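# Place the ceramic mug in the sink

## Task

Get the mug into the sink without breaking it: it is ceramic, so letting it fall more than a few centimetres or striking it hard counts as failure. Note that the utility cart is not fixed and can roll. When finished, release the mug and move the robot away from it. The robot must stay upright and level, since toppling or ending tilted also counts as failure.

## Robot and tools

ROBOT. A Rainbow Robotics RB-Y1: a base with two drive wheels and two rear casters (0.66 m long, 0.58 m wide, front edge 0.10 m ahead of the drive axle), a left and a right arm each ending in a parallel gripper, a head with cameras, and a torso whose lower section (the leg) folds at ankle, knee and hip. The base cannot move sideways. A bent leg may stick out beyond the base's front edge. Each arm is rated for 3 kg; heavy loads held far forward can tip the robot with nothing to stop it.

FRAMES. Base frame: origin on the floor halfway between the drive wheels, x forward, y left, z up. The reported chest point (on the spine, 0.08 m under the shoulders), left_hand and right_hand are in this frame. A hand point is the middle between its finger pads; fingers point along the hand's -z axis and close along its x axis. Printed hand positions may be off, especially at long reach. base_odometry is relative to where the base began the scene, counts wheel turns only (slip looks like travel), heading positive to the left in -3.142 to 3.142.

execute_actions. Arguments: actions, a list holding one action or none (empty just returns state and images); cameras, a list of names from head_camera, left_wrist_camera, right_wrist_camera, all (omitted, null or ["all"] gives all, [] gives none). One action object may contain:
- base: exactly one of {"translate_m": d}, a straight drive offset in metres from the current spot, forward positive, -3 to 3; or {"rotate_rad": d}, an in-place turn offset in radians, counter-clockwise (left) positive, -3.2 to 3.2. A base move needing over 8.667 s at its top speed is refused.
- joints: a dictionary of absolute targets keyed by joint name (radians, grippers in metres of opening). Ranges: torso_squat_rad 0 to 1.2 (bigger lowers the level chest); torso_shift_rad -0.3 to 0.6 (positive pushes hips forward); torso_pitch_rad -0.2 to 1.4 (positive leans forward); torso_yaw_rad -1.5 to 1.5 (positive left). Per arm: shoulder_pitch -2.356 to 2.356 (0 hanging, negative raises forward/inward); left_shoulder_roll_rad 0 to 3.141 and right_shoulder_roll_rad -3.141 to 0 (away from the body raises the arm sideways); shoulder_yaw -2.094 to 2.094 (positive swings a bent forearm leftward, both arms); elbow -2.617 to 0.01 (0 straight, negative bends); forearm_roll -3.141 to 3.141; wrist_pitch -1.57 to 1.919 (negative tips hand forward); hand_roll -2.705 to 2.705 (rolls positive counter-clockwise seen from above on a hanging arm, both arms); gripper_m 0 to 0.1. head_pan_rad -0.523 to 0.523 (positive left, relative to chest); head_tilt_rad -0.35 to 1.57 (positive down). Done tolerance is ±0.02 rad, grippers ±0.004 m.
- speeds: optional caps for this action, translate_m 0.05 to 0.4 m/s, rotate_rad 0.1 to 1.509 rad/s (defaults are the maxima).
- min_time_s: 0.1 to 8, the shortest duration for each arm and head motion.
Motions in one action start together; an action lasts at most 15 s. A joint left unnamed may still be driving to an earlier target. Unknown keys or out-of-range values get the call refused with no motion. The robot keeps its last command while you think between replies.

Torso combined limits (violations make commanded torso joints stop short as off_target): squat + shift <= 1.52; squat - shift + pitch <= 1.57; shift + 0.5 pitch - 0.4 squat <= 0.7; shift + 0.3 pitch - 0.5 squat <= 0.39.

Grasping: command an opening at least 0.005 m narrower than the object; the resulting off_target on the gripper is expected.

wait: seconds 0 to 10; commands nothing new and returns state and images. zoom_image: camera name plus region [x0, y0, x1, y1] in pixels of that camera's latest full image, top-left origin, at most 504 by 504. finished_scene: scene number; ends the scene irreversibly and reports success, so the mug must already be resting in the sink, released, with the robot clear and upright.

RESULTS. Each result gives state, images in the order named by the pictures line, base_status and joint_status. done: reached target (for the base, wheels turned the commanded amount, even with slip). off_target: settled elsewhere, maybe still pushing. limit_stop_at_<name>: a built-in limit halted it. contact_stop: torso or arm met firm resistance (blocked, overloaded, or pressing an arm against something, possibly itself). stopped_with_arm: torso halted because an arm contact-stopped. time_out: took over 1.5 times its expected time (torso 2.5 times) plus 1 s, capped at 14 s. After contact_stop, time_out or stopped_with_arm, the entire group (torso joints; or all seven joints of one arm) freezes in place and forgets its targets. limit_stop_at_own_body: a guard stopped an arm or the torso before it touched the body; move them apart. "joint command not followed" with a cause line: an arm's targets were withheld for self or arm-to-arm collision; follow the cause's advice. Such joints show not_followed and may be retried with later actions. on_its_own lists what this call did not command; "held at" is a held target, not the actual position. A stop in one call skips later motion calls in the same reply. After a stop, first back off arms, then torso, each in its own action. If both hands grip one object and the torso contact-stops right away with nothing in the way, resend every arm joint at its current reading, then the torso command.

FAULTS. Torque at a joint's load limit (shoulders 65.1, elbows 33.4, forearm/wrist/hand 23.2 N m, load weight included) freezes the robot for 10 s; resend targets. Holding loads heats motors: MOTOR HOT appears from 65 °C, and at 80 °C an OVER-TEMPERATURE FAULT brakes that arm (limit_stop_at_motor_heat); resend targets after.

AVOID. Dropping or knocking the mug; arms striking or pressing on each other (fingers included); driving into furniture, since the base does not stop and may keep shoving (the cart can roll away); a leg that slides the robot backward without showing in odometry; tipping forward. Objects may occasionally get nudged by outside pushes.

Each tool is called in YAML: its name, and indented under it one key for each argument.

## Session

execute_actions:
  actions: []

Scene clock: 0.00 s.
base_odometry: x=+0.000 y=+0.000 heading=+0.000 (m, m, rad; odometry frame)
base_status: not commanded
joint_positions: torso_squat_rad=+0.350 torso_shift_rad=+0.001 torso_pitch_rad=+0.001 torso_yaw_rad=-0.001 left_shoulder_pitch_rad=-0.018 left_shoulder_roll_rad=+0.001 left_shoulder_yaw_rad=+0.058 left_elbow_rad=-0.269 left_forearm_roll_rad=+0.032 left_wrist_pitch_rad=+0.032 left_hand_roll_rad=+0.011 left_gripper_m=+0.100 right_shoulder_pitch_rad=+0.043 right_shoulder_roll_rad=+0.002 right_shoulder_yaw_rad=+0.047 right_elbow_rad=-0.162 right_forearm_roll_rad=-0.009 right_wrist_pitch_rad=-0.051 right_hand_roll_rad=+0.020 right_gripper_m=+0.101 head_pan_rad=+0.001 head_tilt_rad=+0.400
joint_status: not commanded
chest: x=-0.2271 y=-0.0004 z=+1.2476 quat_wxyz=(+1.000, +0.000, +0.001, +0.000) (m; base frame)
left_hand: x=-0.0917 y=+0.2260 z=+0.5745 quat_wxyz=(+0.991, +0.000, -0.126, +0.047) (m; base frame)
right_hand: x=-0.1685 y=-0.2156 z=+0.5655 quat_wxyz=(+0.996, +0.003, -0.085, +0.021) (m; base frame)
pictures: head_camera, left_wrist_camera, right_wrist_camera
Images, in order (width x height): head_camera 896x504, left_wrist_camera 644x364, right_wrist_camera 644x364.

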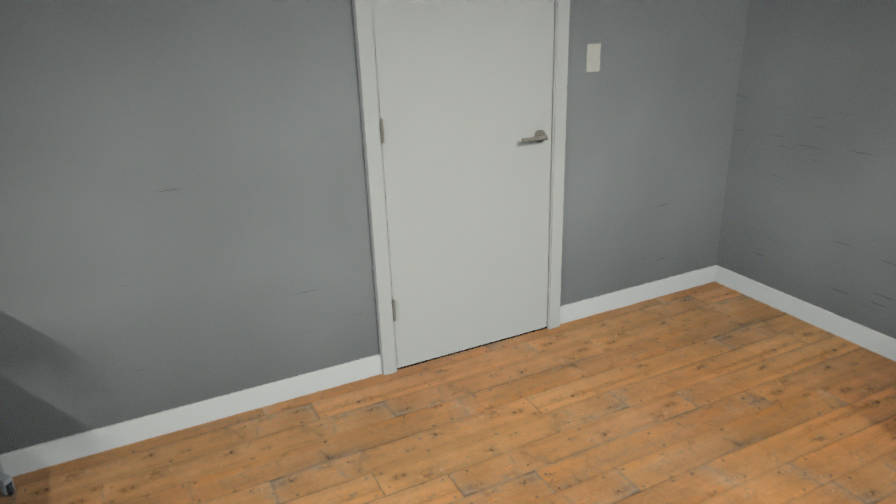

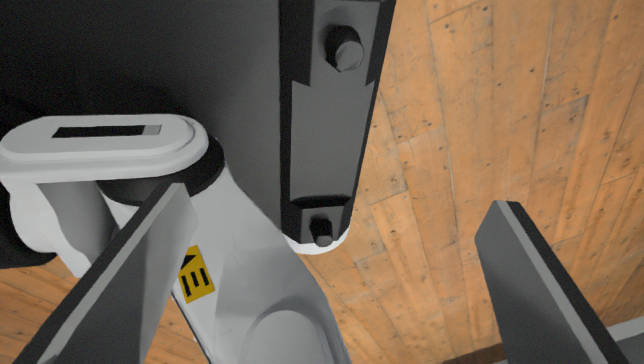

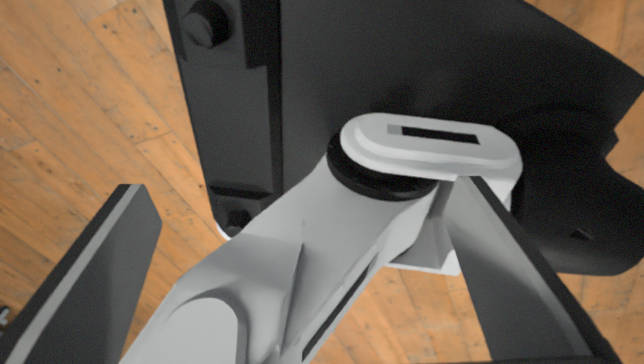

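execute_actions:
  actions:
    - {"joints":{"head_pan_rad":0.52,"torso_yaw_rad":0.6}}
  cameras: ["head_camera"]

Scene clock: 5.33 s.
base_odometry: x=+0.000 y=+0.000 heading=+0.000 (m, m, rad; odometry frame)
base_status: not commanded
joint_positions: torso_squat_rad=+0.350 torso_shift_rad=+0.001 torso_pitch_rad=+0.001 torso_yaw_rad=+0.600 left_shoulder_pitch_rad=-0.018 left_shoulder_roll_rad=+0.001 left_shoulder_yaw_rad=+0.058 left_elbow_rad=-0.269 left_forearm_roll_rad=+0.032 left_wrist_pitch_rad=+0.032 left_hand_roll_rad=+0.011 left_gripper_m=+0.100 right_shoulder_pitch_rad=+0.043 right_shoulder_roll_rad=+0.002 right_shoulder_yaw_rad=+0.047 right_elbow_rad=-0.162 right_forearm_roll_rad=-0.009 right_wrist_pitch_rad=-0.051 right_hand_roll_rad=+0.020 right_gripper_m=+0.101 head_pan_rad=+0.520 head_tilt_rad=+0.400
joint_status: all done
chest: x=-0.2271 y=-0.0004 z=+1.2476 quat_wxyz=(+0.955, +0.000, +0.001, +0.296) (m; base frame)
left_hand: x=-0.2435 y=+0.2633 z=+0.5747 quat_wxyz=(+0.933, +0.037, -0.120, +0.338) (m; base frame)
right_hand: x=-0.0573 y=-0.1444 z=+0.5653 quat_wxyz=(+0.945, +0.028, -0.081, +0.315) (m; base frame)
pictures: head_camera
Images, in order (width x height): head_camera 896x504.

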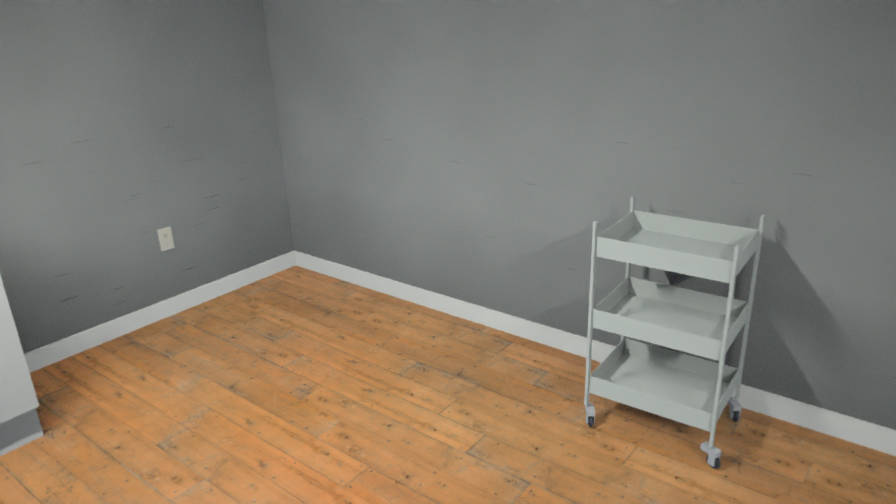

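zoom_image:
  camera: "head_camera"
  region: [560, 180, 800, 480]

execute_actions:
  actions:
    - {"joints":{"torso_yaw_rad":1.45}}
  cameras: ["head_camera"]

Region (560, 180, 800, 480) of head_camera's 896x504 image, scaled by 1.680, with more detail than that image has; it fills the left 403 columns of this view, and the rest is white.

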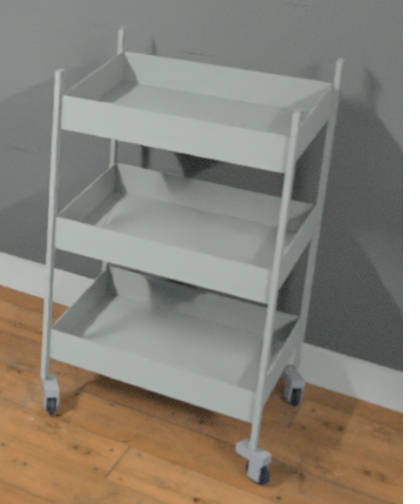

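Scene clock: 8.93 s.
base_odometry: x=+0.000 y=+0.000 heading=+0.000 (m, m, rad; odometry frame)
base_status: not commanded
joint_positions: torso_squat_rad=+0.350 torso_shift_rad=+0.001 torso_pitch_rad=+0.001 torso_yaw_rad=+0.771 left_shoulder_pitch_rad=-0.018 left_shoulder_roll_rad=+0.001 left_shoulder_yaw_rad=+0.058 left_elbow_rad=-0.269 left_forearm_roll_rad=+0.032 left_wrist_pitch_rad=+0.032 left_hand_roll_rad=+0.011 left_gripper_m=+0.100 right_shoulder_pitch_rad=+0.043 right_shoulder_roll_rad=+0.002 right_shoulder_yaw_rad=+0.047 right_elbow_rad=-0.162 right_forearm_roll_rad=-0.009 right_wrist_pitch_rad=-0.051 right_hand_roll_rad=+0.020 right_gripper_m=+0.101 head_pan_rad=+0.520 head_tilt_rad=+0.400
joint_status: torso_yaw_rad limit_stop_at_own_body (moved +0.171 of +0.850)
on_its_own: torso_yaw_rad is held at +0.771, not at your +1.450, since a limit_stop_at_own_body
chest: x=-0.2271 y=-0.0004 z=+1.2476 quat_wxyz=(+0.927, +0.000, +0.001, +0.376) (m; base frame)
left_hand: x=-0.2884 y=+0.2567 z=+0.5747 quat_wxyz=(+0.901, +0.048, -0.117, +0.416) (m; base frame)
right_hand: x=-0.0352 y=-0.1131 z=+0.5653 quat_wxyz=(+0.915, +0.035, -0.078, +0.395) (m; base frame)
pictures: head_camera
Images, in order (width x height): head_camera 896x504.

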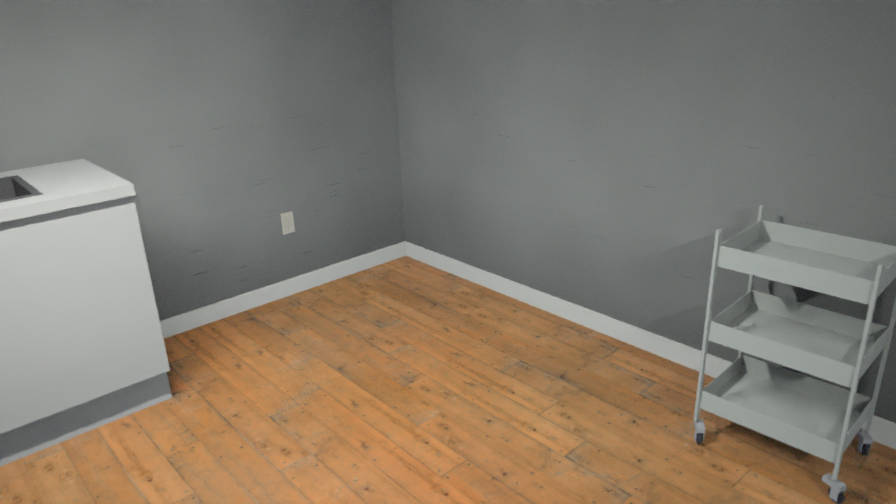

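execute_actions:
  actions:
    - {"base":{"rotate_rad":1.6},"joints":{"torso_yaw_rad":0.0}}

Scene clock: 15.57 s.
base_odometry: x=+0.000 y=+0.000 heading=+1.600 (m, m, rad; odometry frame)
base_status: done
joint_positions: torso_squat_rad=+0.350 torso_shift_rad=+0.001 torso_pitch_rad=+0.001 torso_yaw_rad=+0.000 left_shoulder_pitch_rad=-0.018 left_shoulder_roll_rad=+0.001 left_shoulder_yaw_rad=+0.058 left_elbow_rad=-0.269 left_forearm_roll_rad=+0.032 left_wrist_pitch_rad=+0.032 left_hand_roll_rad=+0.011 left_gripper_m=+0.100 right_shoulder_pitch_rad=+0.043 right_shoulder_roll_rad=+0.002 right_shoulder_yaw_rad=+0.047 right_elbow_rad=-0.162 right_forearm_roll_rad=-0.009 right_wrist_pitch_rad=-0.051 right_hand_roll_rad=+0.020 right_gripper_m=+0.101 head_pan_rad=+0.520 head_tilt_rad=+0.400
joint_status: all done
chest: x=-0.2271 y=-0.0004 z=+1.2476 quat_wxyz=(+1.000, +0.000, +0.001, +0.000) (m; base frame)
left_hand: x=-0.0919 y=+0.2261 z=+0.5745 quat_wxyz=(+0.991, +0.000, -0.126, +0.047) (m; base frame)
right_hand: x=-0.1686 y=-0.2156 z=+0.5655 quat_wxyz=(+0.996, +0.003, -0.085, +0.022) (m; base frame)
pictures: head_camera, left_wrist_camera, right_wrist_camera
Images, in order (width x height): head_camera 896x504, left_wrist_camera 644x364, right_wrist_camera 644x364.

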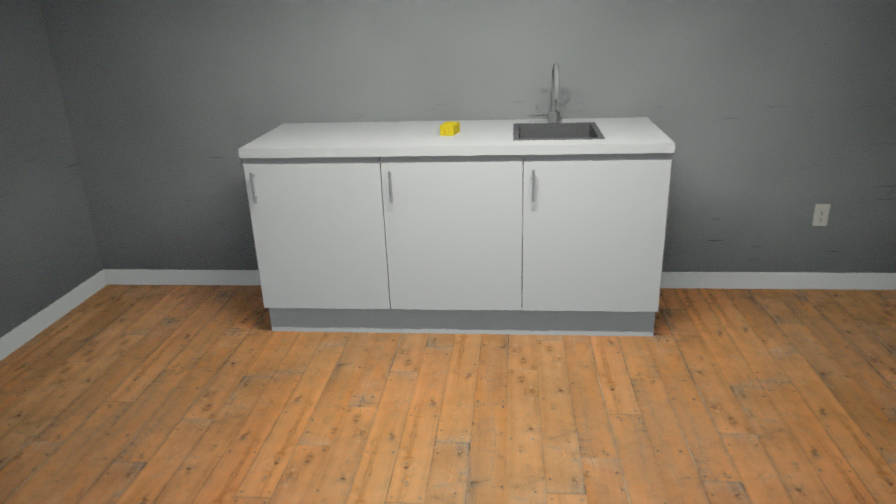

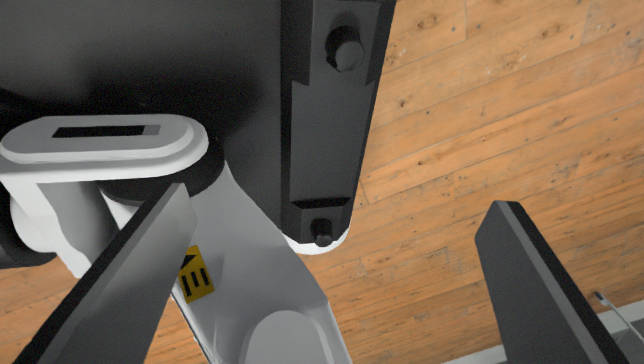

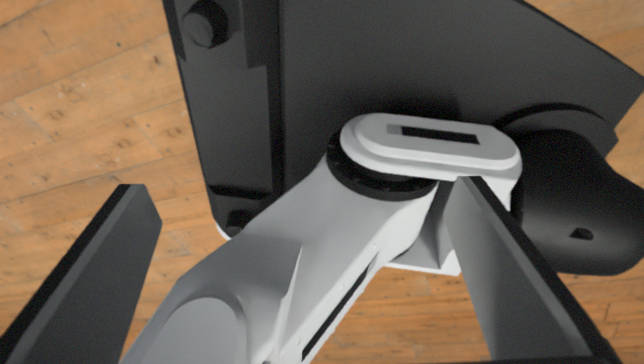

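execute_actions:
  actions:
    - {"base":{"rotate_rad":1.4},"joints":{"torso_yaw_rad":0.0}}
  cameras: ["head_camera"]

Scene clock: 22.73 s.
base_odometry: x=+0.000 y=+0.000 heading=+2.999 (m, m, rad; odometry frame)
base_status: done
joint_positions: torso_squat_rad=+0.350 torso_shift_rad=+0.001 torso_pitch_rad=+0.001 torso_yaw_rad=+0.000 left_shoulder_pitch_rad=-0.018 left_shoulder_roll_rad=+0.001 left_shoulder_yaw_rad=+0.058 left_elbow_rad=-0.269 left_forearm_roll_rad=+0.032 left_wrist_pitch_rad=+0.032 left_hand_roll_rad=+0.011 left_gripper_m=+0.100 right_shoulder_pitch_rad=+0.043 right_shoulder_roll_rad=+0.002 right_shoulder_yaw_rad=+0.047 right_elbow_rad=-0.162 right_forearm_roll_rad=-0.009 right_wrist_pitch_rad=-0.051 right_hand_roll_rad=+0.020 right_gripper_m=+0.101 head_pan_rad=+0.520 head_tilt_rad=+0.400
joint_status: all done
chest: x=-0.2271 y=-0.0005 z=+1.2476 quat_wxyz=(+1.000, +0.000, +0.001, +0.000) (m; base frame)
left_hand: x=-0.0919 y=+0.2261 z=+0.5745 quat_wxyz=(+0.991, +0.000, -0.126, +0.047) (m; base frame)
right_hand: x=-0.1686 y=-0.2156 z=+0.5655 quat_wxyz=(+0.996, +0.003, -0.085, +0.022) (m; base frame)
pictures: head_camera
Images, in order (width x height): head_camera 896x504.

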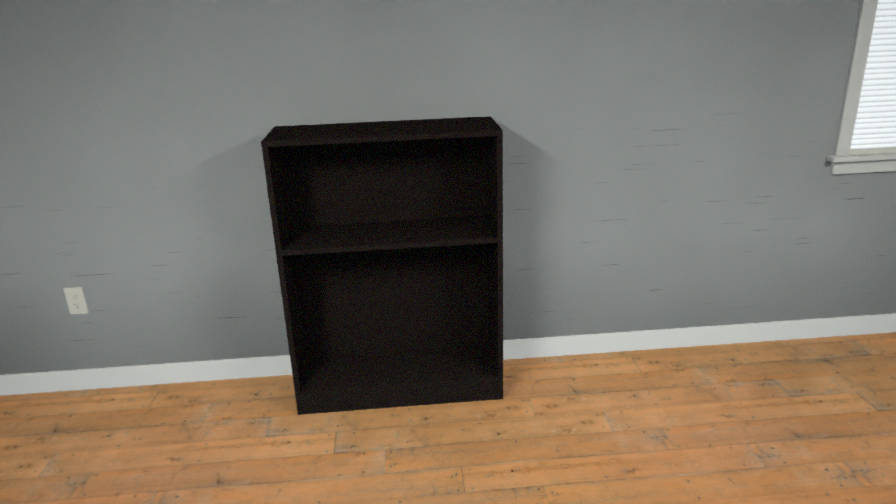

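execute_actions:
  actions:
    - {"base":{"rotate_rad":0.8},"joints":{"torso_yaw_rad":0.6}}
  cameras: ["head_camera"]

Scene clock: 28.13 s.
base_odometry: x=+0.000 y=+0.000 heading=-2.485 (m, m, rad; odometry frame)
base_status: done
joint_positions: torso_squat_rad=+0.350 torso_shift_rad=+0.001 torso_pitch_rad=+0.001 torso_yaw_rad=+0.600 left_shoulder_pitch_rad=-0.018 left_shoulder_roll_rad=+0.001 left_shoulder_yaw_rad=+0.058 left_elbow_rad=-0.269 left_forearm_roll_rad=+0.032 left_wrist_pitch_rad=+0.032 left_hand_roll_rad=+0.011 left_gripper_m=+0.100 right_shoulder_pitch_rad=+0.043 right_shoulder_roll_rad=+0.002 right_shoulder_yaw_rad=+0.047 right_elbow_rad=-0.162 right_forearm_roll_rad=-0.009 right_wrist_pitch_rad=-0.051 right_hand_roll_rad=+0.020 right_gripper_m=+0.101 head_pan_rad=+0.520 head_tilt_rad=+0.400
joint_status: all done
chest: x=-0.2271 y=-0.0005 z=+1.2476 quat_wxyz=(+0.955, +0.000, +0.001, +0.296) (m; base frame)
left_hand: x=-0.2436 y=+0.2634 z=+0.5747 quat_wxyz=(+0.933, +0.038, -0.120, +0.338) (m; base frame)
right_hand: x=-0.0573 y=-0.1444 z=+0.5653 quat_wxyz=(+0.945, +0.028, -0.081, +0.315) (m; base frame)
pictures: head_camera
Images, in order (width x height): head_camera 896x504.

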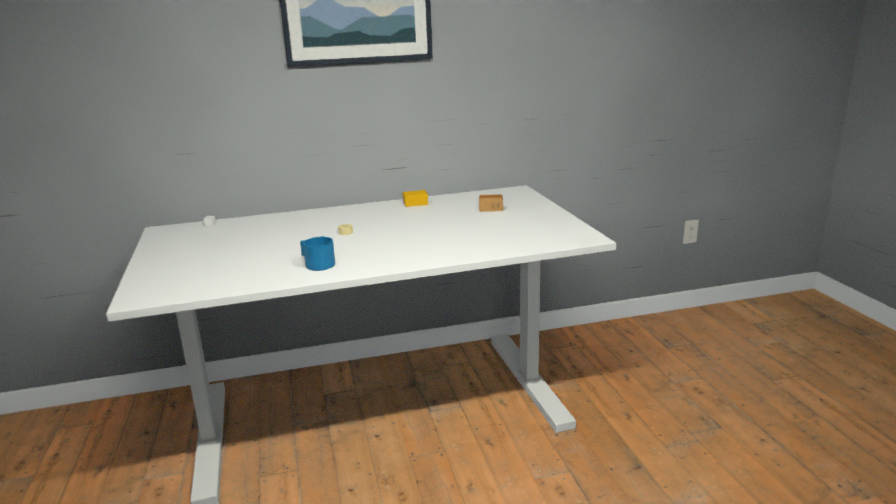

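execute_actions:
  actions:
    - {"base":{"rotate_rad":1.345},"joints":{"torso_yaw_rad":0.0,"torso_squat_rad":0.0,"torso_pitch_rad":0.3,"head_pan_rad":0,"head_tilt_rad":0.2,"left_shoulder_pitch_rad":-0.727,"left_shoulder_roll_rad":0.084,"left_shoulder_yaw_rad":0.229,"left_elbow_rad":-1.443,"left_forearm_roll_rad":0,"left_wrist_pitch_rad":1.49,"left_hand_roll_rad":1.57,"right_shoulder_pitch_rad":-0.3,"right_shoulder_roll_rad":-0.05},"min_time_s":3}

execute_actions:
  actions:
    - {"base":{"translate_m":1.0},"joints":{"head_tilt_rad":0.45}}

Scene clock: 102.90 s.
base_odometry: x=+0.000 y=+0.000 heading=-1.140 (m, m, rad; odometry frame)
base_status: done
joint_positions: torso_squat_rad=+0.000 torso_shift_rad=+0.001 torso_pitch_rad=+0.300 torso_yaw_rad=+0.000 left_shoulder_pitch_rad=-0.727 left_shoulder_roll_rad=+0.084 left_shoulder_yaw_rad=+0.229 left_elbow_rad=-1.443 left_forearm_roll_rad=+0.000 left_wrist_pitch_rad=+1.490 left_hand_roll_rad=+1.570 left_gripper_m=+0.100 right_shoulder_pitch_rad=-0.300 right_shoulder_roll_rad=-0.050 right_shoulder_yaw_rad=+0.047 right_elbow_rad=-0.162 right_forearm_roll_rad=-0.009 right_wrist_pitch_rad=-0.051 right_hand_roll_rad=+0.020 right_gripper_m=+0.101 head_pan_rad=+0.000 head_tilt_rad=+0.200
joint_status: all done
chest: x=-0.1359 y=-0.0005 z=+1.2761 quat_wxyz=(+0.989, +0.000, +0.150, +0.000) (m; base frame)
left_hand: x=+0.3567 y=+0.2197 z=+0.9312 quat_wxyz=(+0.697, -0.123, -0.123, +0.696) (m; base frame)
right_hand: x=-0.0335 y=-0.2338 z=+0.5923 quat_wxyz=(+0.992, -0.010, -0.098, +0.081) (m; base frame)
pictures: head_camera, left_wrist_camera, right_wrist_camera
Images, in order (width x height): head_camera 896x504, left_wrist_camera 644x364, right_wrist_camera 644x364.

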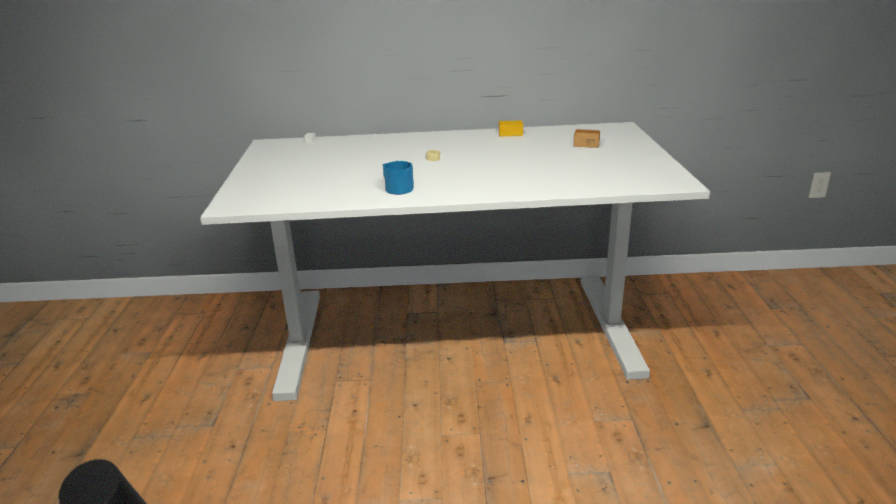

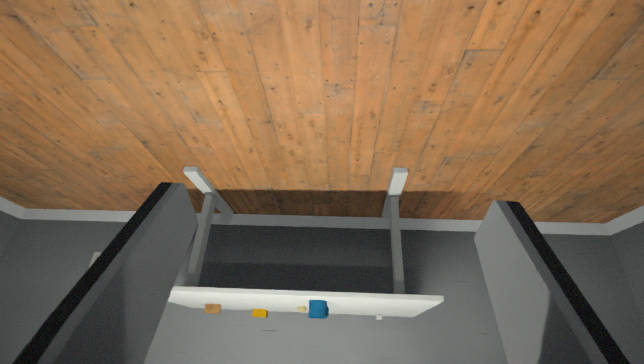

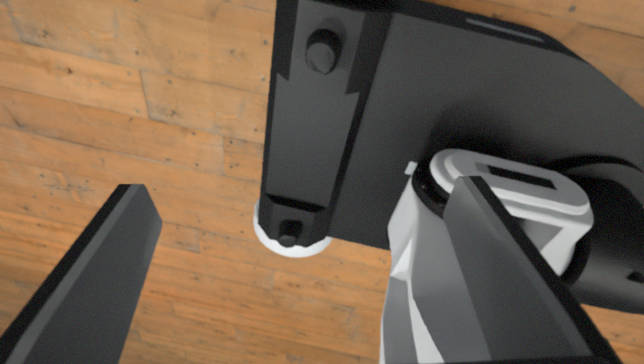

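Scene clock: 106.97 s.
base_odometry: x=+0.418 y=-0.909 heading=-1.140 (m, m, rad; odometry frame)
base_status: done
joint_positions: torso_squat_rad=+0.000 torso_shift_rad=+0.001 torso_pitch_rad=+0.300 torso_yaw_rad=+0.000 left_shoulder_pitch_rad=-0.727 left_shoulder_roll_rad=+0.084 left_shoulder_yaw_rad=+0.229 left_elbow_rad=-1.443 left_forearm_roll_rad=+0.000 left_wrist_pitch_rad=+1.490 left_hand_roll_rad=+1.570 left_gripper_m=+0.100 right_shoulder_pitch_rad=-0.300 right_shoulder_roll_rad=-0.050 right_shoulder_yaw_rad=+0.047 right_elbow_rad=-0.162 right_forearm_roll_rad=-0.009 right_wrist_pitch_rad=-0.051 right_hand_roll_rad=+0.020 right_gripper_m=+0.101 head_pan_rad=+0.000 head_tilt_rad=+0.450
joint_status: all done
chest: x=-0.1360 y=-0.0005 z=+1.2761 quat_wxyz=(+0.989, +0.000, +0.149, +0.000) (m; base frame)
left_hand: x=+0.3568 y=+0.2196 z=+0.9314 quat_wxyz=(+0.697, -0.123, -0.123, +0.696) (m; base frame)
right_hand: x=-0.0332 y=-0.2338 z=+0.5924 quat_wxyz=(+0.992, -0.010, -0.098, +0.082) (m; base frame)
pictures: head_camera, left_wrist_camera, right_wrist_camera
Images, in order (width x height): head_camera 896x504, left_wrist_camera 644x364, right_wrist_camera 644x364.

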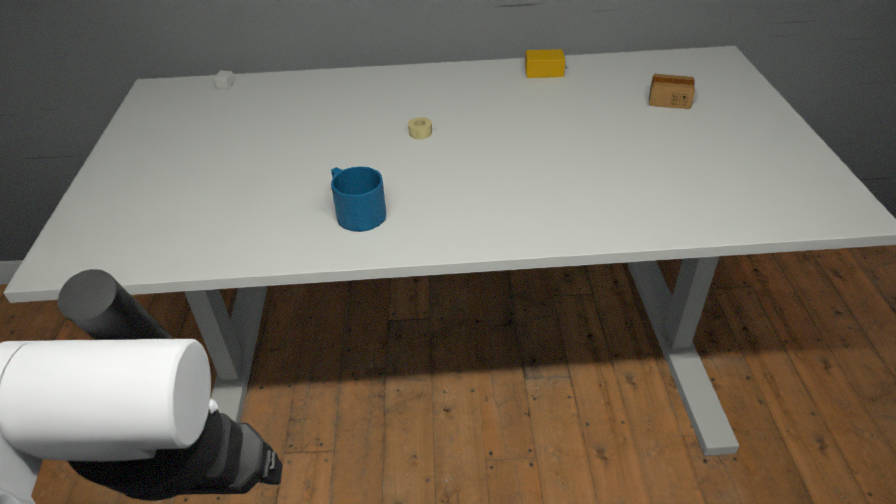

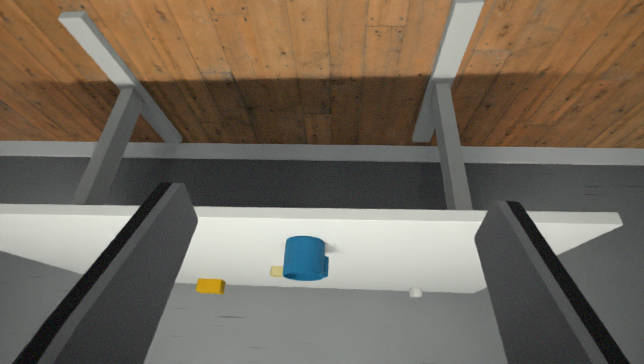

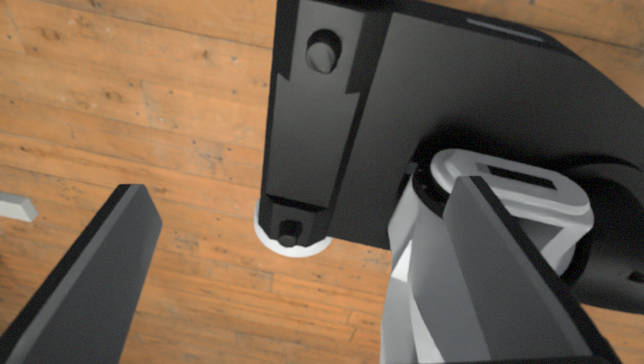

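execute_actions:
  actions:
    - {"base":{"translate_m":0.5},"joints":{"head_tilt_rad":0.8,"head_pan_rad":0.2}}
  cameras: ["head_camera","left_wrist_camera"]

Scene clock: 126.27 s.
base_odometry: x=+0.627 y=-1.363 heading=-1.139 (m, m, rad; odometry frame)
base_status: done
joint_positions: torso_squat_rad=+0.000 torso_shift_rad=+0.001 torso_pitch_rad=+0.300 torso_yaw_rad=+0.000 left_shoulder_pitch_rad=-0.727 left_shoulder_roll_rad=+0.084 left_shoulder_yaw_rad=+0.229 left_elbow_rad=-1.443 left_forearm_roll_rad=+0.000 left_wrist_pitch_rad=+1.490 left_hand_roll_rad=+1.570 left_gripper_m=+0.100 right_shoulder_pitch_rad=-0.300 right_shoulder_roll_rad=-0.050 right_shoulder_yaw_rad=+0.047 right_elbow_rad=-0.162 right_forearm_roll_rad=-0.009 right_wrist_pitch_rad=-0.051 right_hand_roll_rad=+0.020 right_gripper_m=+0.101 head_pan_rad=+0.200 head_tilt_rad=+0.800
joint_status: all done
chest: x=-0.1360 y=-0.0005 z=+1.2761 quat_wxyz=(+0.989, +0.000, +0.149, +0.000) (m; base frame)
left_hand: x=+0.3568 y=+0.2196 z=+0.9314 quat_wxyz=(+0.697, -0.123, -0.123, +0.696) (m; base frame)
right_hand: x=-0.0332 y=-0.2338 z=+0.5924 quat_wxyz=(+0.992, -0.010, -0.098, +0.082) (m; base frame)
pictures: head_camera, left_wrist_camera
Images, in order (width x height): head_camera 896x504, left_wrist_camera 644x364.

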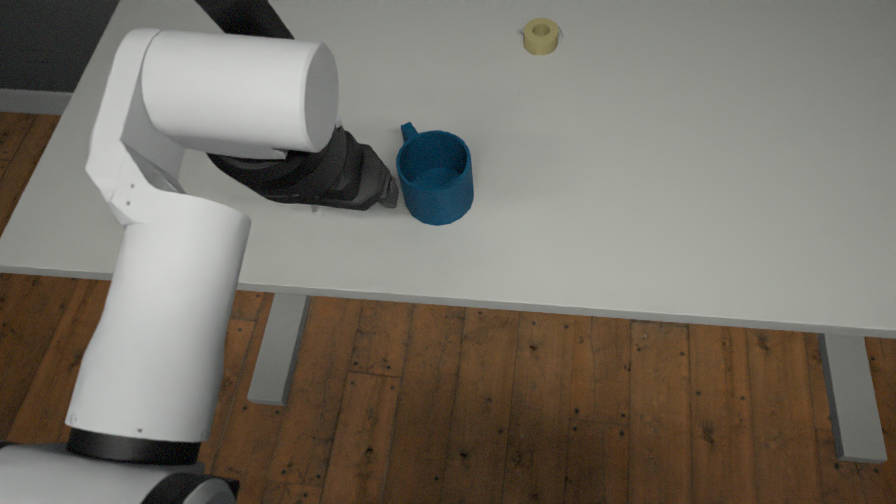

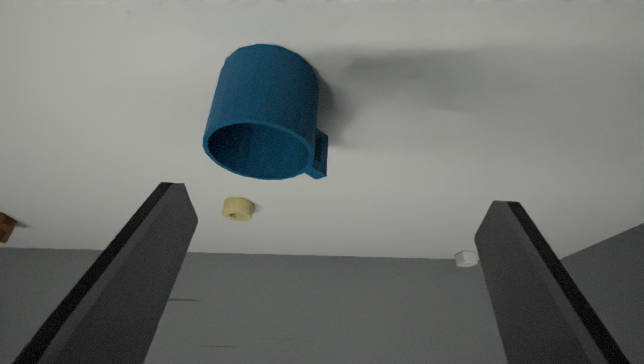

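execute_actions:
  actions:
    - {"base":{"translate_m":0.12},"joints":{"torso_yaw_rad":-0.05,"torso_squat_rad":0.25,"head_tilt_rad":0.9,"left_gripper_m":0.08}}
  cameras: ["head_camera","left_wrist_camera"]

Scene clock: 144.90 s.
base_odometry: x=+0.677 y=-1.472 heading=-1.139 (m, m, rad; odometry frame)
base_status: done
joint_positions: torso_squat_rad=+0.250 torso_shift_rad=+0.001 torso_pitch_rad=+0.300 torso_yaw_rad=-0.050 left_shoulder_pitch_rad=-0.727 left_shoulder_roll_rad=+0.084 left_shoulder_yaw_rad=+0.229 left_elbow_rad=-1.443 left_forearm_roll_rad=+0.000 left_wrist_pitch_rad=+1.490 left_hand_roll_rad=+1.570 left_gripper_m=+0.080 right_shoulder_pitch_rad=-0.300 right_shoulder_roll_rad=-0.050 right_shoulder_yaw_rad=+0.047 right_elbow_rad=-0.162 right_forearm_roll_rad=-0.009 right_wrist_pitch_rad=-0.051 right_hand_roll_rad=+0.020 right_gripper_m=+0.101 head_pan_rad=+0.200 head_tilt_rad=+0.900
joint_status: all done
chest: x=-0.1361 y=-0.0004 z=+1.2544 quat_wxyz=(+0.988, -0.004, +0.149, -0.025) (m; base frame)
left_hand: x=+0.3666 y=+0.1908 z=+0.9067 quat_wxyz=(+0.712, -0.131, -0.115, +0.680) (m; base frame)
right_hand: x=-0.0446 y=-0.2485 z=+0.5742 quat_wxyz=(+0.993, -0.019, -0.097, +0.059) (m; base frame)
pictures: head_camera, left_wrist_camera
Images, in order (width x height): head_camera 896x504, left_wrist_camera 644x364.

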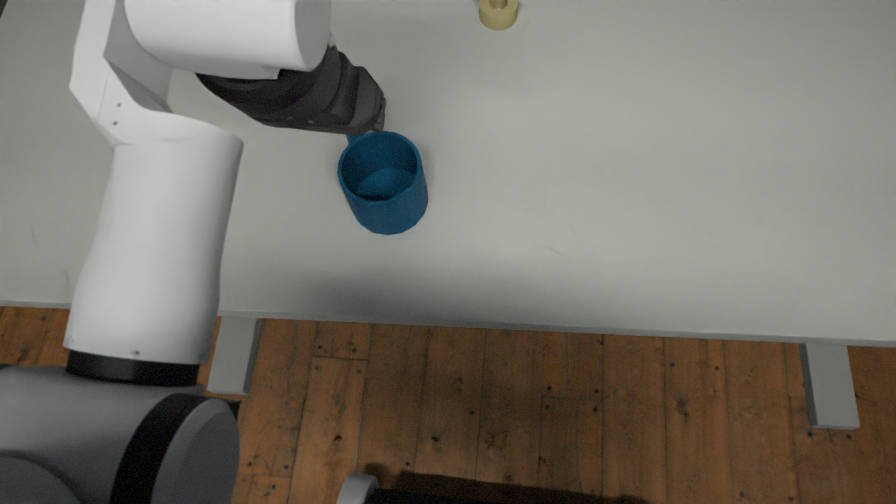

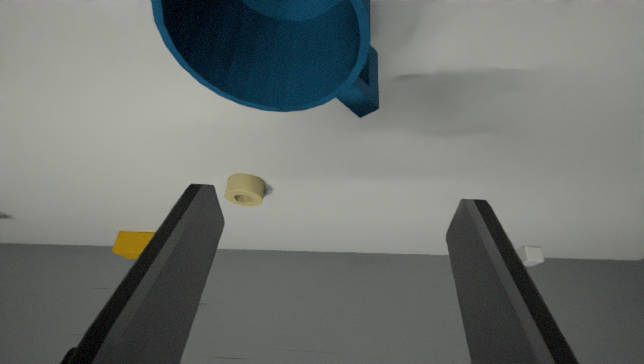

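execute_actions:
  actions:
    - {"joints":{"torso_yaw_rad":-0.028,"torso_squat_rad":0.5,"left_gripper_m":0.06}}
  cameras: ["head_camera","left_wrist_camera"]

Scene clock: 167.57 s.
base_odometry: x=+0.677 y=-1.472 heading=-1.139 (m, m, rad; odometry frame)
base_status: not commanded
joint_positions: torso_squat_rad=+0.500 torso_shift_rad=+0.001 torso_pitch_rad=+0.300 torso_yaw_rad=-0.028 left_shoulder_pitch_rad=-0.727 left_shoulder_roll_rad=+0.084 left_shoulder_yaw_rad=+0.229 left_elbow_rad=-1.443 left_forearm_roll_rad=+0.000 left_wrist_pitch_rad=+1.490 left_hand_roll_rad=+1.570 left_gripper_m=+0.060 right_shoulder_pitch_rad=-0.300 right_shoulder_roll_rad=-0.050 right_shoulder_yaw_rad=+0.047 right_elbow_rad=-0.162 right_forearm_roll_rad=-0.009 right_wrist_pitch_rad=-0.051 right_hand_roll_rad=+0.020 right_gripper_m=+0.101 head_pan_rad=+0.200 head_tilt_rad=+0.900
joint_status: all done
chest: x=-0.1362 y=-0.0004 z=+1.1904 quat_wxyz=(+0.989, -0.002, +0.149, -0.014) (m; base frame)
left_hand: x=+0.3624 y=+0.2035 z=+0.8441 quat_wxyz=(+0.706, -0.127, -0.119, +0.687) (m; base frame)
right_hand: x=-0.0396 y=-0.2421 z=+0.5087 quat_wxyz=(+0.993, -0.015, -0.097, +0.069) (m; base frame)
pictures: head_camera, left_wrist_camera
Images, in order (width x height): head_camera 896x504, left_wrist_camera 644x364.

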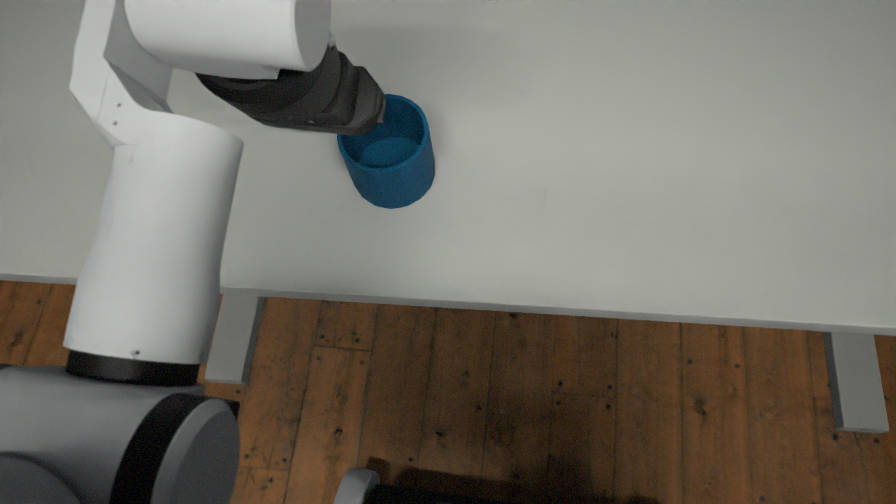

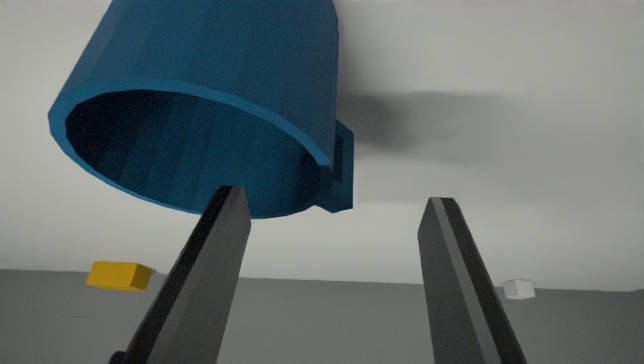

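execute_actions:
  actions:
    - {"joints":{"torso_squat_rad":0.63}}
  cameras: ["left_wrist_camera"]

Scene clock: 175.17 s.
base_odometry: x=+0.677 y=-1.472 heading=-1.139 (m, m, rad; odometry frame)
base_status: not commanded
joint_positions: torso_squat_rad=+0.630 torso_shift_rad=+0.001 torso_pitch_rad=+0.300 torso_yaw_rad=-0.028 left_shoulder_pitch_rad=-0.727 left_shoulder_roll_rad=+0.084 left_shoulder_yaw_rad=+0.229 left_elbow_rad=-1.443 left_forearm_roll_rad=+0.000 left_wrist_pitch_rad=+1.490 left_hand_roll_rad=+1.570 left_gripper_m=+0.060 right_shoulder_pitch_rad=-0.300 right_shoulder_roll_rad=-0.050 right_shoulder_yaw_rad=+0.047 right_elbow_rad=-0.162 right_forearm_roll_rad=-0.009 right_wrist_pitch_rad=-0.051 right_hand_roll_rad=+0.020 right_gripper_m=+0.101 head_pan_rad=+0.200 head_tilt_rad=+0.900
joint_status: all done
chest: x=-0.1362 y=-0.0004 z=+1.1417 quat_wxyz=(+0.989, -0.002, +0.149, -0.014) (m; base frame)
left_hand: x=+0.3624 y=+0.2035 z=+0.7954 quat_wxyz=(+0.706, -0.127, -0.119, +0.687) (m; base frame)
right_hand: x=-0.0396 y=-0.2421 z=+0.4600 quat_wxyz=(+0.993, -0.015, -0.097, +0.069) (m; base frame)
pictures: left_wrist_camera
Images, in order (width x height): left_wrist_camera 644x364.

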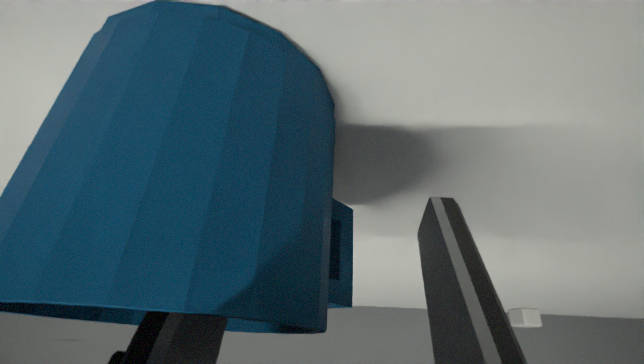

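execute_actions:
  actions:
    - {"joints":{"left_gripper_m":0.0}}
  cameras: ["head_camera","left_wrist_camera"]

Scene clock: 178.53 s.
base_odometry: x=+0.677 y=-1.472 heading=-1.139 (m, m, rad; odometry frame)
base_status: not commanded
joint_positions: torso_squat_rad=+0.630 torso_shift_rad=+0.001 torso_pitch_rad=+0.300 torso_yaw_rad=-0.028 left_shoulder_pitch_rad=-0.727 left_shoulder_roll_rad=+0.084 left_shoulder_yaw_rad=+0.229 left_elbow_rad=-1.443 left_forearm_roll_rad=+0.000 left_wrist_pitch_rad=+1.490 left_hand_roll_rad=+1.570 left_gripper_m=+0.008 right_shoulder_pitch_rad=-0.300 right_shoulder_roll_rad=-0.050 right_shoulder_yaw_rad=+0.047 right_elbow_rad=-0.162 right_forearm_roll_rad=-0.009 right_wrist_pitch_rad=-0.051 right_hand_roll_rad=+0.020 right_gripper_m=+0.101 head_pan_rad=+0.200 head_tilt_rad=+0.900
joint_status: left_gripper_m off_target (ended at +0.008, target +0.000)
chest: x=-0.1362 y=-0.0004 z=+1.1417 quat_wxyz=(+0.989, -0.002, +0.149, -0.014) (m; base frame)
left_hand: x=+0.3624 y=+0.2035 z=+0.7955 quat_wxyz=(+0.706, -0.127, -0.119, +0.687) (m; base frame)
right_hand: x=-0.0397 y=-0.2421 z=+0.4600 quat_wxyz=(+0.993, -0.015, -0.097, +0.069) (m; base frame)
pictures: head_camera, left_wrist_camera
Images, in order (width x height): head_camera 896x504, left_wrist_camera 644x364.

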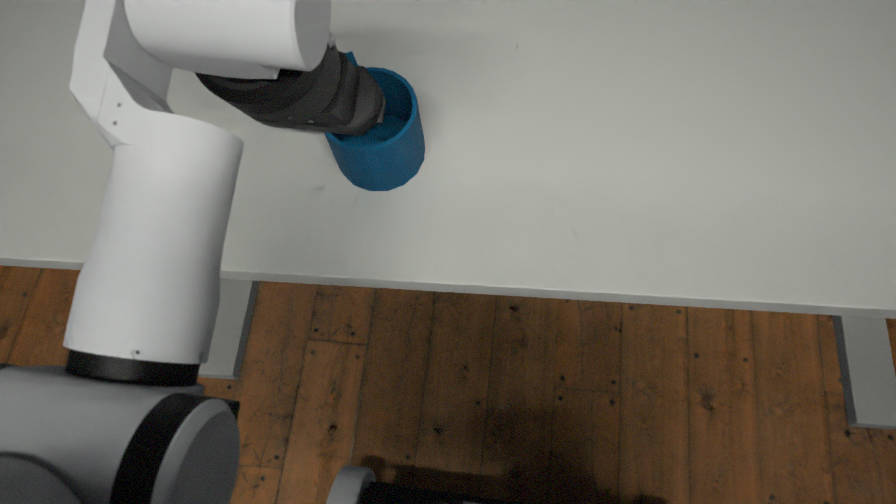

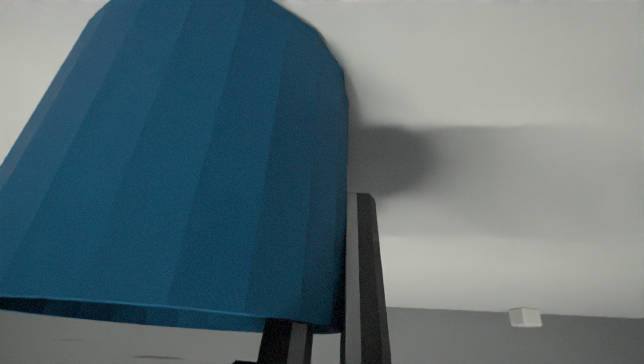

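execute_actions:
  actions:
    - {"joints":{"torso_squat_rad":0.4}}
  cameras: ["left_wrist_camera"]

execute_actions:
  actions:
    - {"base":{"rotate_rad":-0.07},"joints":{"torso_squat_rad":0.15,"torso_yaw_rad":0}}
  cameras: ["left_wrist_camera"]

execute_actions:
  actions:
    - {"base":{"translate_m":-2.9},"joints":{"torso_squat_rad":0.0,"head_pan_rad":0,"head_tilt_rad":0.2}}
  cameras: ["head_camera","left_wrist_camera"]

Scene clock: 219.00 s.
base_odometry: x=+0.677 y=-1.472 heading=-1.139 (m, m, rad; odometry frame)
base_status: not commanded
joint_positions: torso_squat_rad=+0.400 torso_shift_rad=+0.001 torso_pitch_rad=+0.300 torso_yaw_rad=-0.028 left_shoulder_pitch_rad=-0.727 left_shoulder_roll_rad=+0.084 left_shoulder_yaw_rad=+0.229 left_elbow_rad=-1.443 left_forearm_roll_rad=+0.000 left_wrist_pitch_rad=+1.490 left_hand_roll_rad=+1.570 left_gripper_m=+0.008 right_shoulder_pitch_rad=-0.300 right_shoulder_roll_rad=-0.050 right_shoulder_yaw_rad=+0.047 right_elbow_rad=-0.162 right_forearm_roll_rad=-0.009 right_wrist_pitch_rad=-0.051 right_hand_roll_rad=+0.020 right_gripper_m=+0.101 head_pan_rad=+0.200 head_tilt_rad=+0.900
joint_status: all done
chest: x=-0.1359 y=-0.0004 z=+1.2208 quat_wxyz=(+0.989, -0.002, +0.150, -0.014) (m; base frame)
left_hand: x=+0.3625 y=+0.2035 z=+0.8742 quat_wxyz=(+0.706, -0.127, -0.118, +0.687) (m; base frame)
right_hand: x=-0.0397 y=-0.2421 z=+0.5391 quat_wxyz=(+0.993, -0.015, -0.097, +0.069) (m; base frame)
pictures: left_wrist_camera
Images, in order (width x height): left_wrist_camera 644x364.

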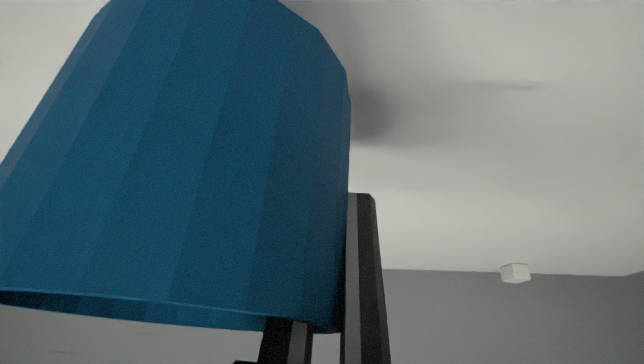

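Scene clock: 220.63 s.
base_odometry: x=+0.677 y=-1.472 heading=-1.208 (m, m, rad; odometry frame)
base_status: done
joint_positions: torso_squat_rad=+0.150 torso_shift_rad=+0.001 torso_pitch_rad=+0.300 torso_yaw_rad=+0.000 left_shoulder_pitch_rad=-0.727 left_shoulder_roll_rad=+0.084 left_shoulder_yaw_rad=+0.229 left_elbow_rad=-1.443 left_forearm_roll_rad=+0.000 left_wrist_pitch_rad=+1.490 left_hand_roll_rad=+1.570 left_gripper_m=+0.008 right_shoulder_pitch_rad=-0.300 right_shoulder_roll_rad=-0.050 right_shoulder_yaw_rad=+0.047 right_elbow_rad=-0.162 right_forearm_roll_rad=-0.009 right_wrist_pitch_rad=-0.051 right_hand_roll_rad=+0.020 right_gripper_m=+0.101 head_pan_rad=+0.200 head_tilt_rad=+0.900
joint_status: all done
chest: x=-0.1359 y=-0.0004 z=+1.2682 quat_wxyz=(+0.989, +0.000, +0.150, +0.000) (m; base frame)
left_hand: x=+0.3568 y=+0.2196 z=+0.9233 quat_wxyz=(+0.697, -0.123, -0.123, +0.696) (m; base frame)
right_hand: x=-0.0333 y=-0.2339 z=+0.5845 quat_wxyz=(+0.992, -0.010, -0.098, +0.081) (m; base frame)
pictures: left_wrist_camera
Images, in order (width x height): left_wrist_camera 644x364.

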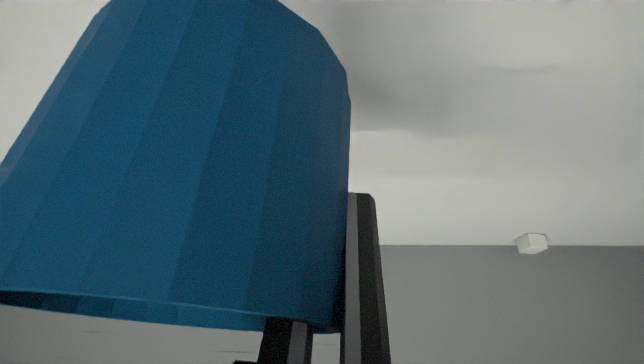

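Scene clock: 229.67 s.
base_odometry: x=-0.351 y=+1.240 heading=-1.209 (m, m, rad; odometry frame)
base_status: done
joint_positions: torso_squat_rad=+0.000 torso_shift_rad=+0.001 torso_pitch_rad=+0.300 torso_yaw_rad=+0.000 left_shoulder_pitch_rad=-0.727 left_shoulder_roll_rad=+0.084 left_shoulder_yaw_rad=+0.229 left_elbow_rad=-1.443 left_forearm_roll_rad=+0.000 left_wrist_pitch_rad=+1.490 left_hand_roll_rad=+1.570 left_gripper_m=+0.008 right_shoulder_pitch_rad=-0.300 right_shoulder_roll_rad=-0.050 right_shoulder_yaw_rad=+0.047 right_elbow_rad=-0.162 right_forearm_roll_rad=-0.009 right_wrist_pitch_rad=-0.051 right_hand_roll_rad=+0.020 right_gripper_m=+0.101 head_pan_rad=+0.000 head_tilt_rad=+0.200
joint_status: all done
chest: x=-0.1360 y=-0.0004 z=+1.2761 quat_wxyz=(+0.989, +0.000, +0.149, +0.000) (m; base frame)
left_hand: x=+0.3567 y=+0.2196 z=+0.9312 quat_wxyz=(+0.697, -0.123, -0.123, +0.696) (m; base frame)
right_hand: x=-0.0334 y=-0.2339 z=+0.5924 quat_wxyz=(+0.992, -0.010, -0.098, +0.081) (m; base frame)
pictures: head_camera, left_wrist_camera
Images, in order (width x height): head_camera 896x504, left_wrist_camera 644x364.

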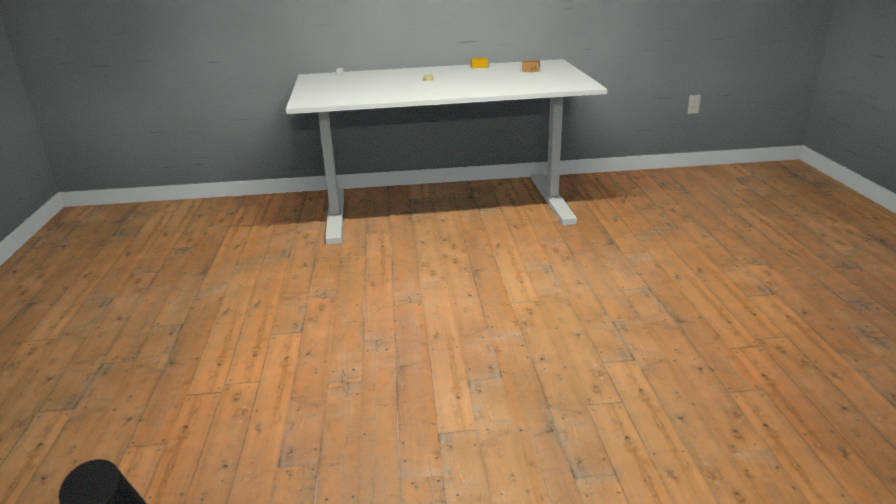

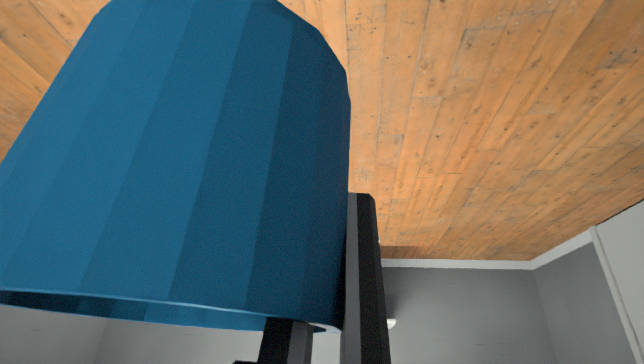

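execute_actions:
  actions:
    - {"base":{"rotate_rad":-3.036},"joints":{"left_shoulder_pitch_rad":-0.9015,"left_shoulder_roll_rad":0.127,"left_shoulder_yaw_rad":0.272,"left_elbow_rad":-1.462,"left_wrist_pitch_rad":1.683,"right_shoulder_pitch_rad":-0.15,"right_elbow_rad":-0.05,"head_tilt_rad":0.25},"min_time_s":3}
  cameras: ["head_camera","left_wrist_camera"]

Scene clock: 239.47 s.
base_odometry: x=-0.351 y=+1.240 heading=+2.039 (m, m, rad; odometry frame)
base_status: done
joint_positions: torso_squat_rad=+0.000 torso_shift_rad=+0.001 torso_pitch_rad=+0.300 torso_yaw_rad=+0.000 left_shoulder_pitch_rad=-0.901 left_shoulder_roll_rad=+0.127 left_shoulder_yaw_rad=+0.272 left_elbow_rad=-1.462 left_forearm_roll_rad=+0.000 left_wrist_pitch_rad=+1.683 left_hand_roll_rad=+1.570 left_gripper_m=+0.008 right_shoulder_pitch_rad=-0.150 right_shoulder_roll_rad=-0.050 right_shoulder_yaw_rad=+0.047 right_elbow_rad=-0.050 right_forearm_roll_rad=-0.009 right_wrist_pitch_rad=-0.051 right_hand_roll_rad=+0.020 right_gripper_m=+0.101 head_pan_rad=+0.000 head_tilt_rad=+0.250
joint_status: all done
chest: x=-0.1360 y=-0.0004 z=+1.2761 quat_wxyz=(+0.989, +0.000, +0.149, +0.000) (m; base frame)
left_hand: x=+0.3847 y=+0.2196 z=+1.0066 quat_wxyz=(+0.697, -0.123, -0.123, +0.696) (m; base frame)
right_hand: x=-0.1955 y=-0.2523 z=+0.5943 quat_wxyz=(+0.998, -0.017, +0.029, +0.058) (m; base frame)
pictures: head_camera, left_wrist_camera
Images, in order (width x height): head_camera 896x504, left_wrist_camera 644x364.

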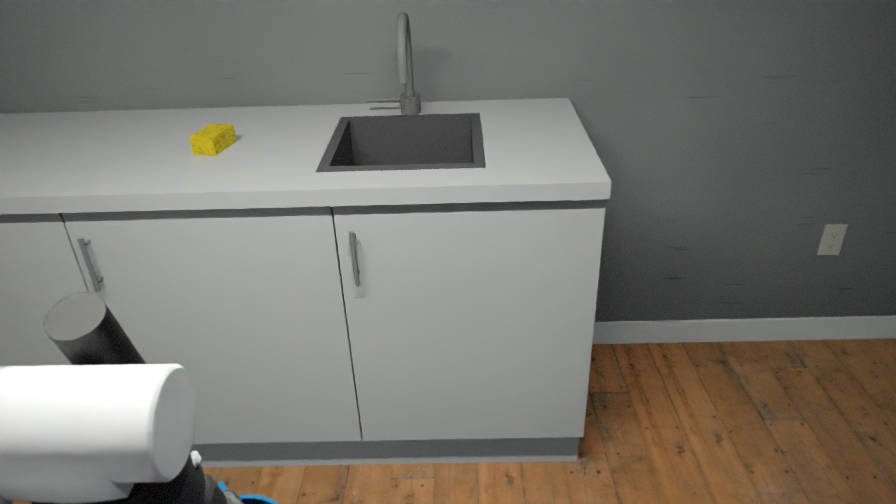

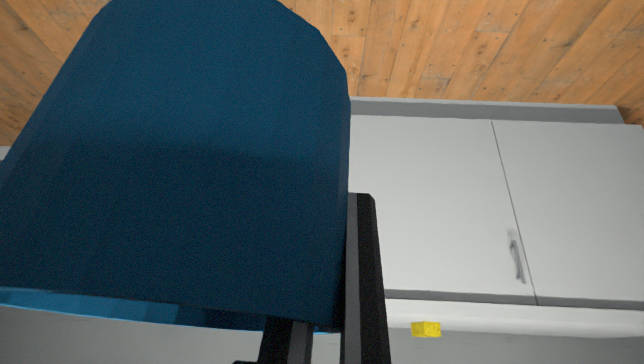

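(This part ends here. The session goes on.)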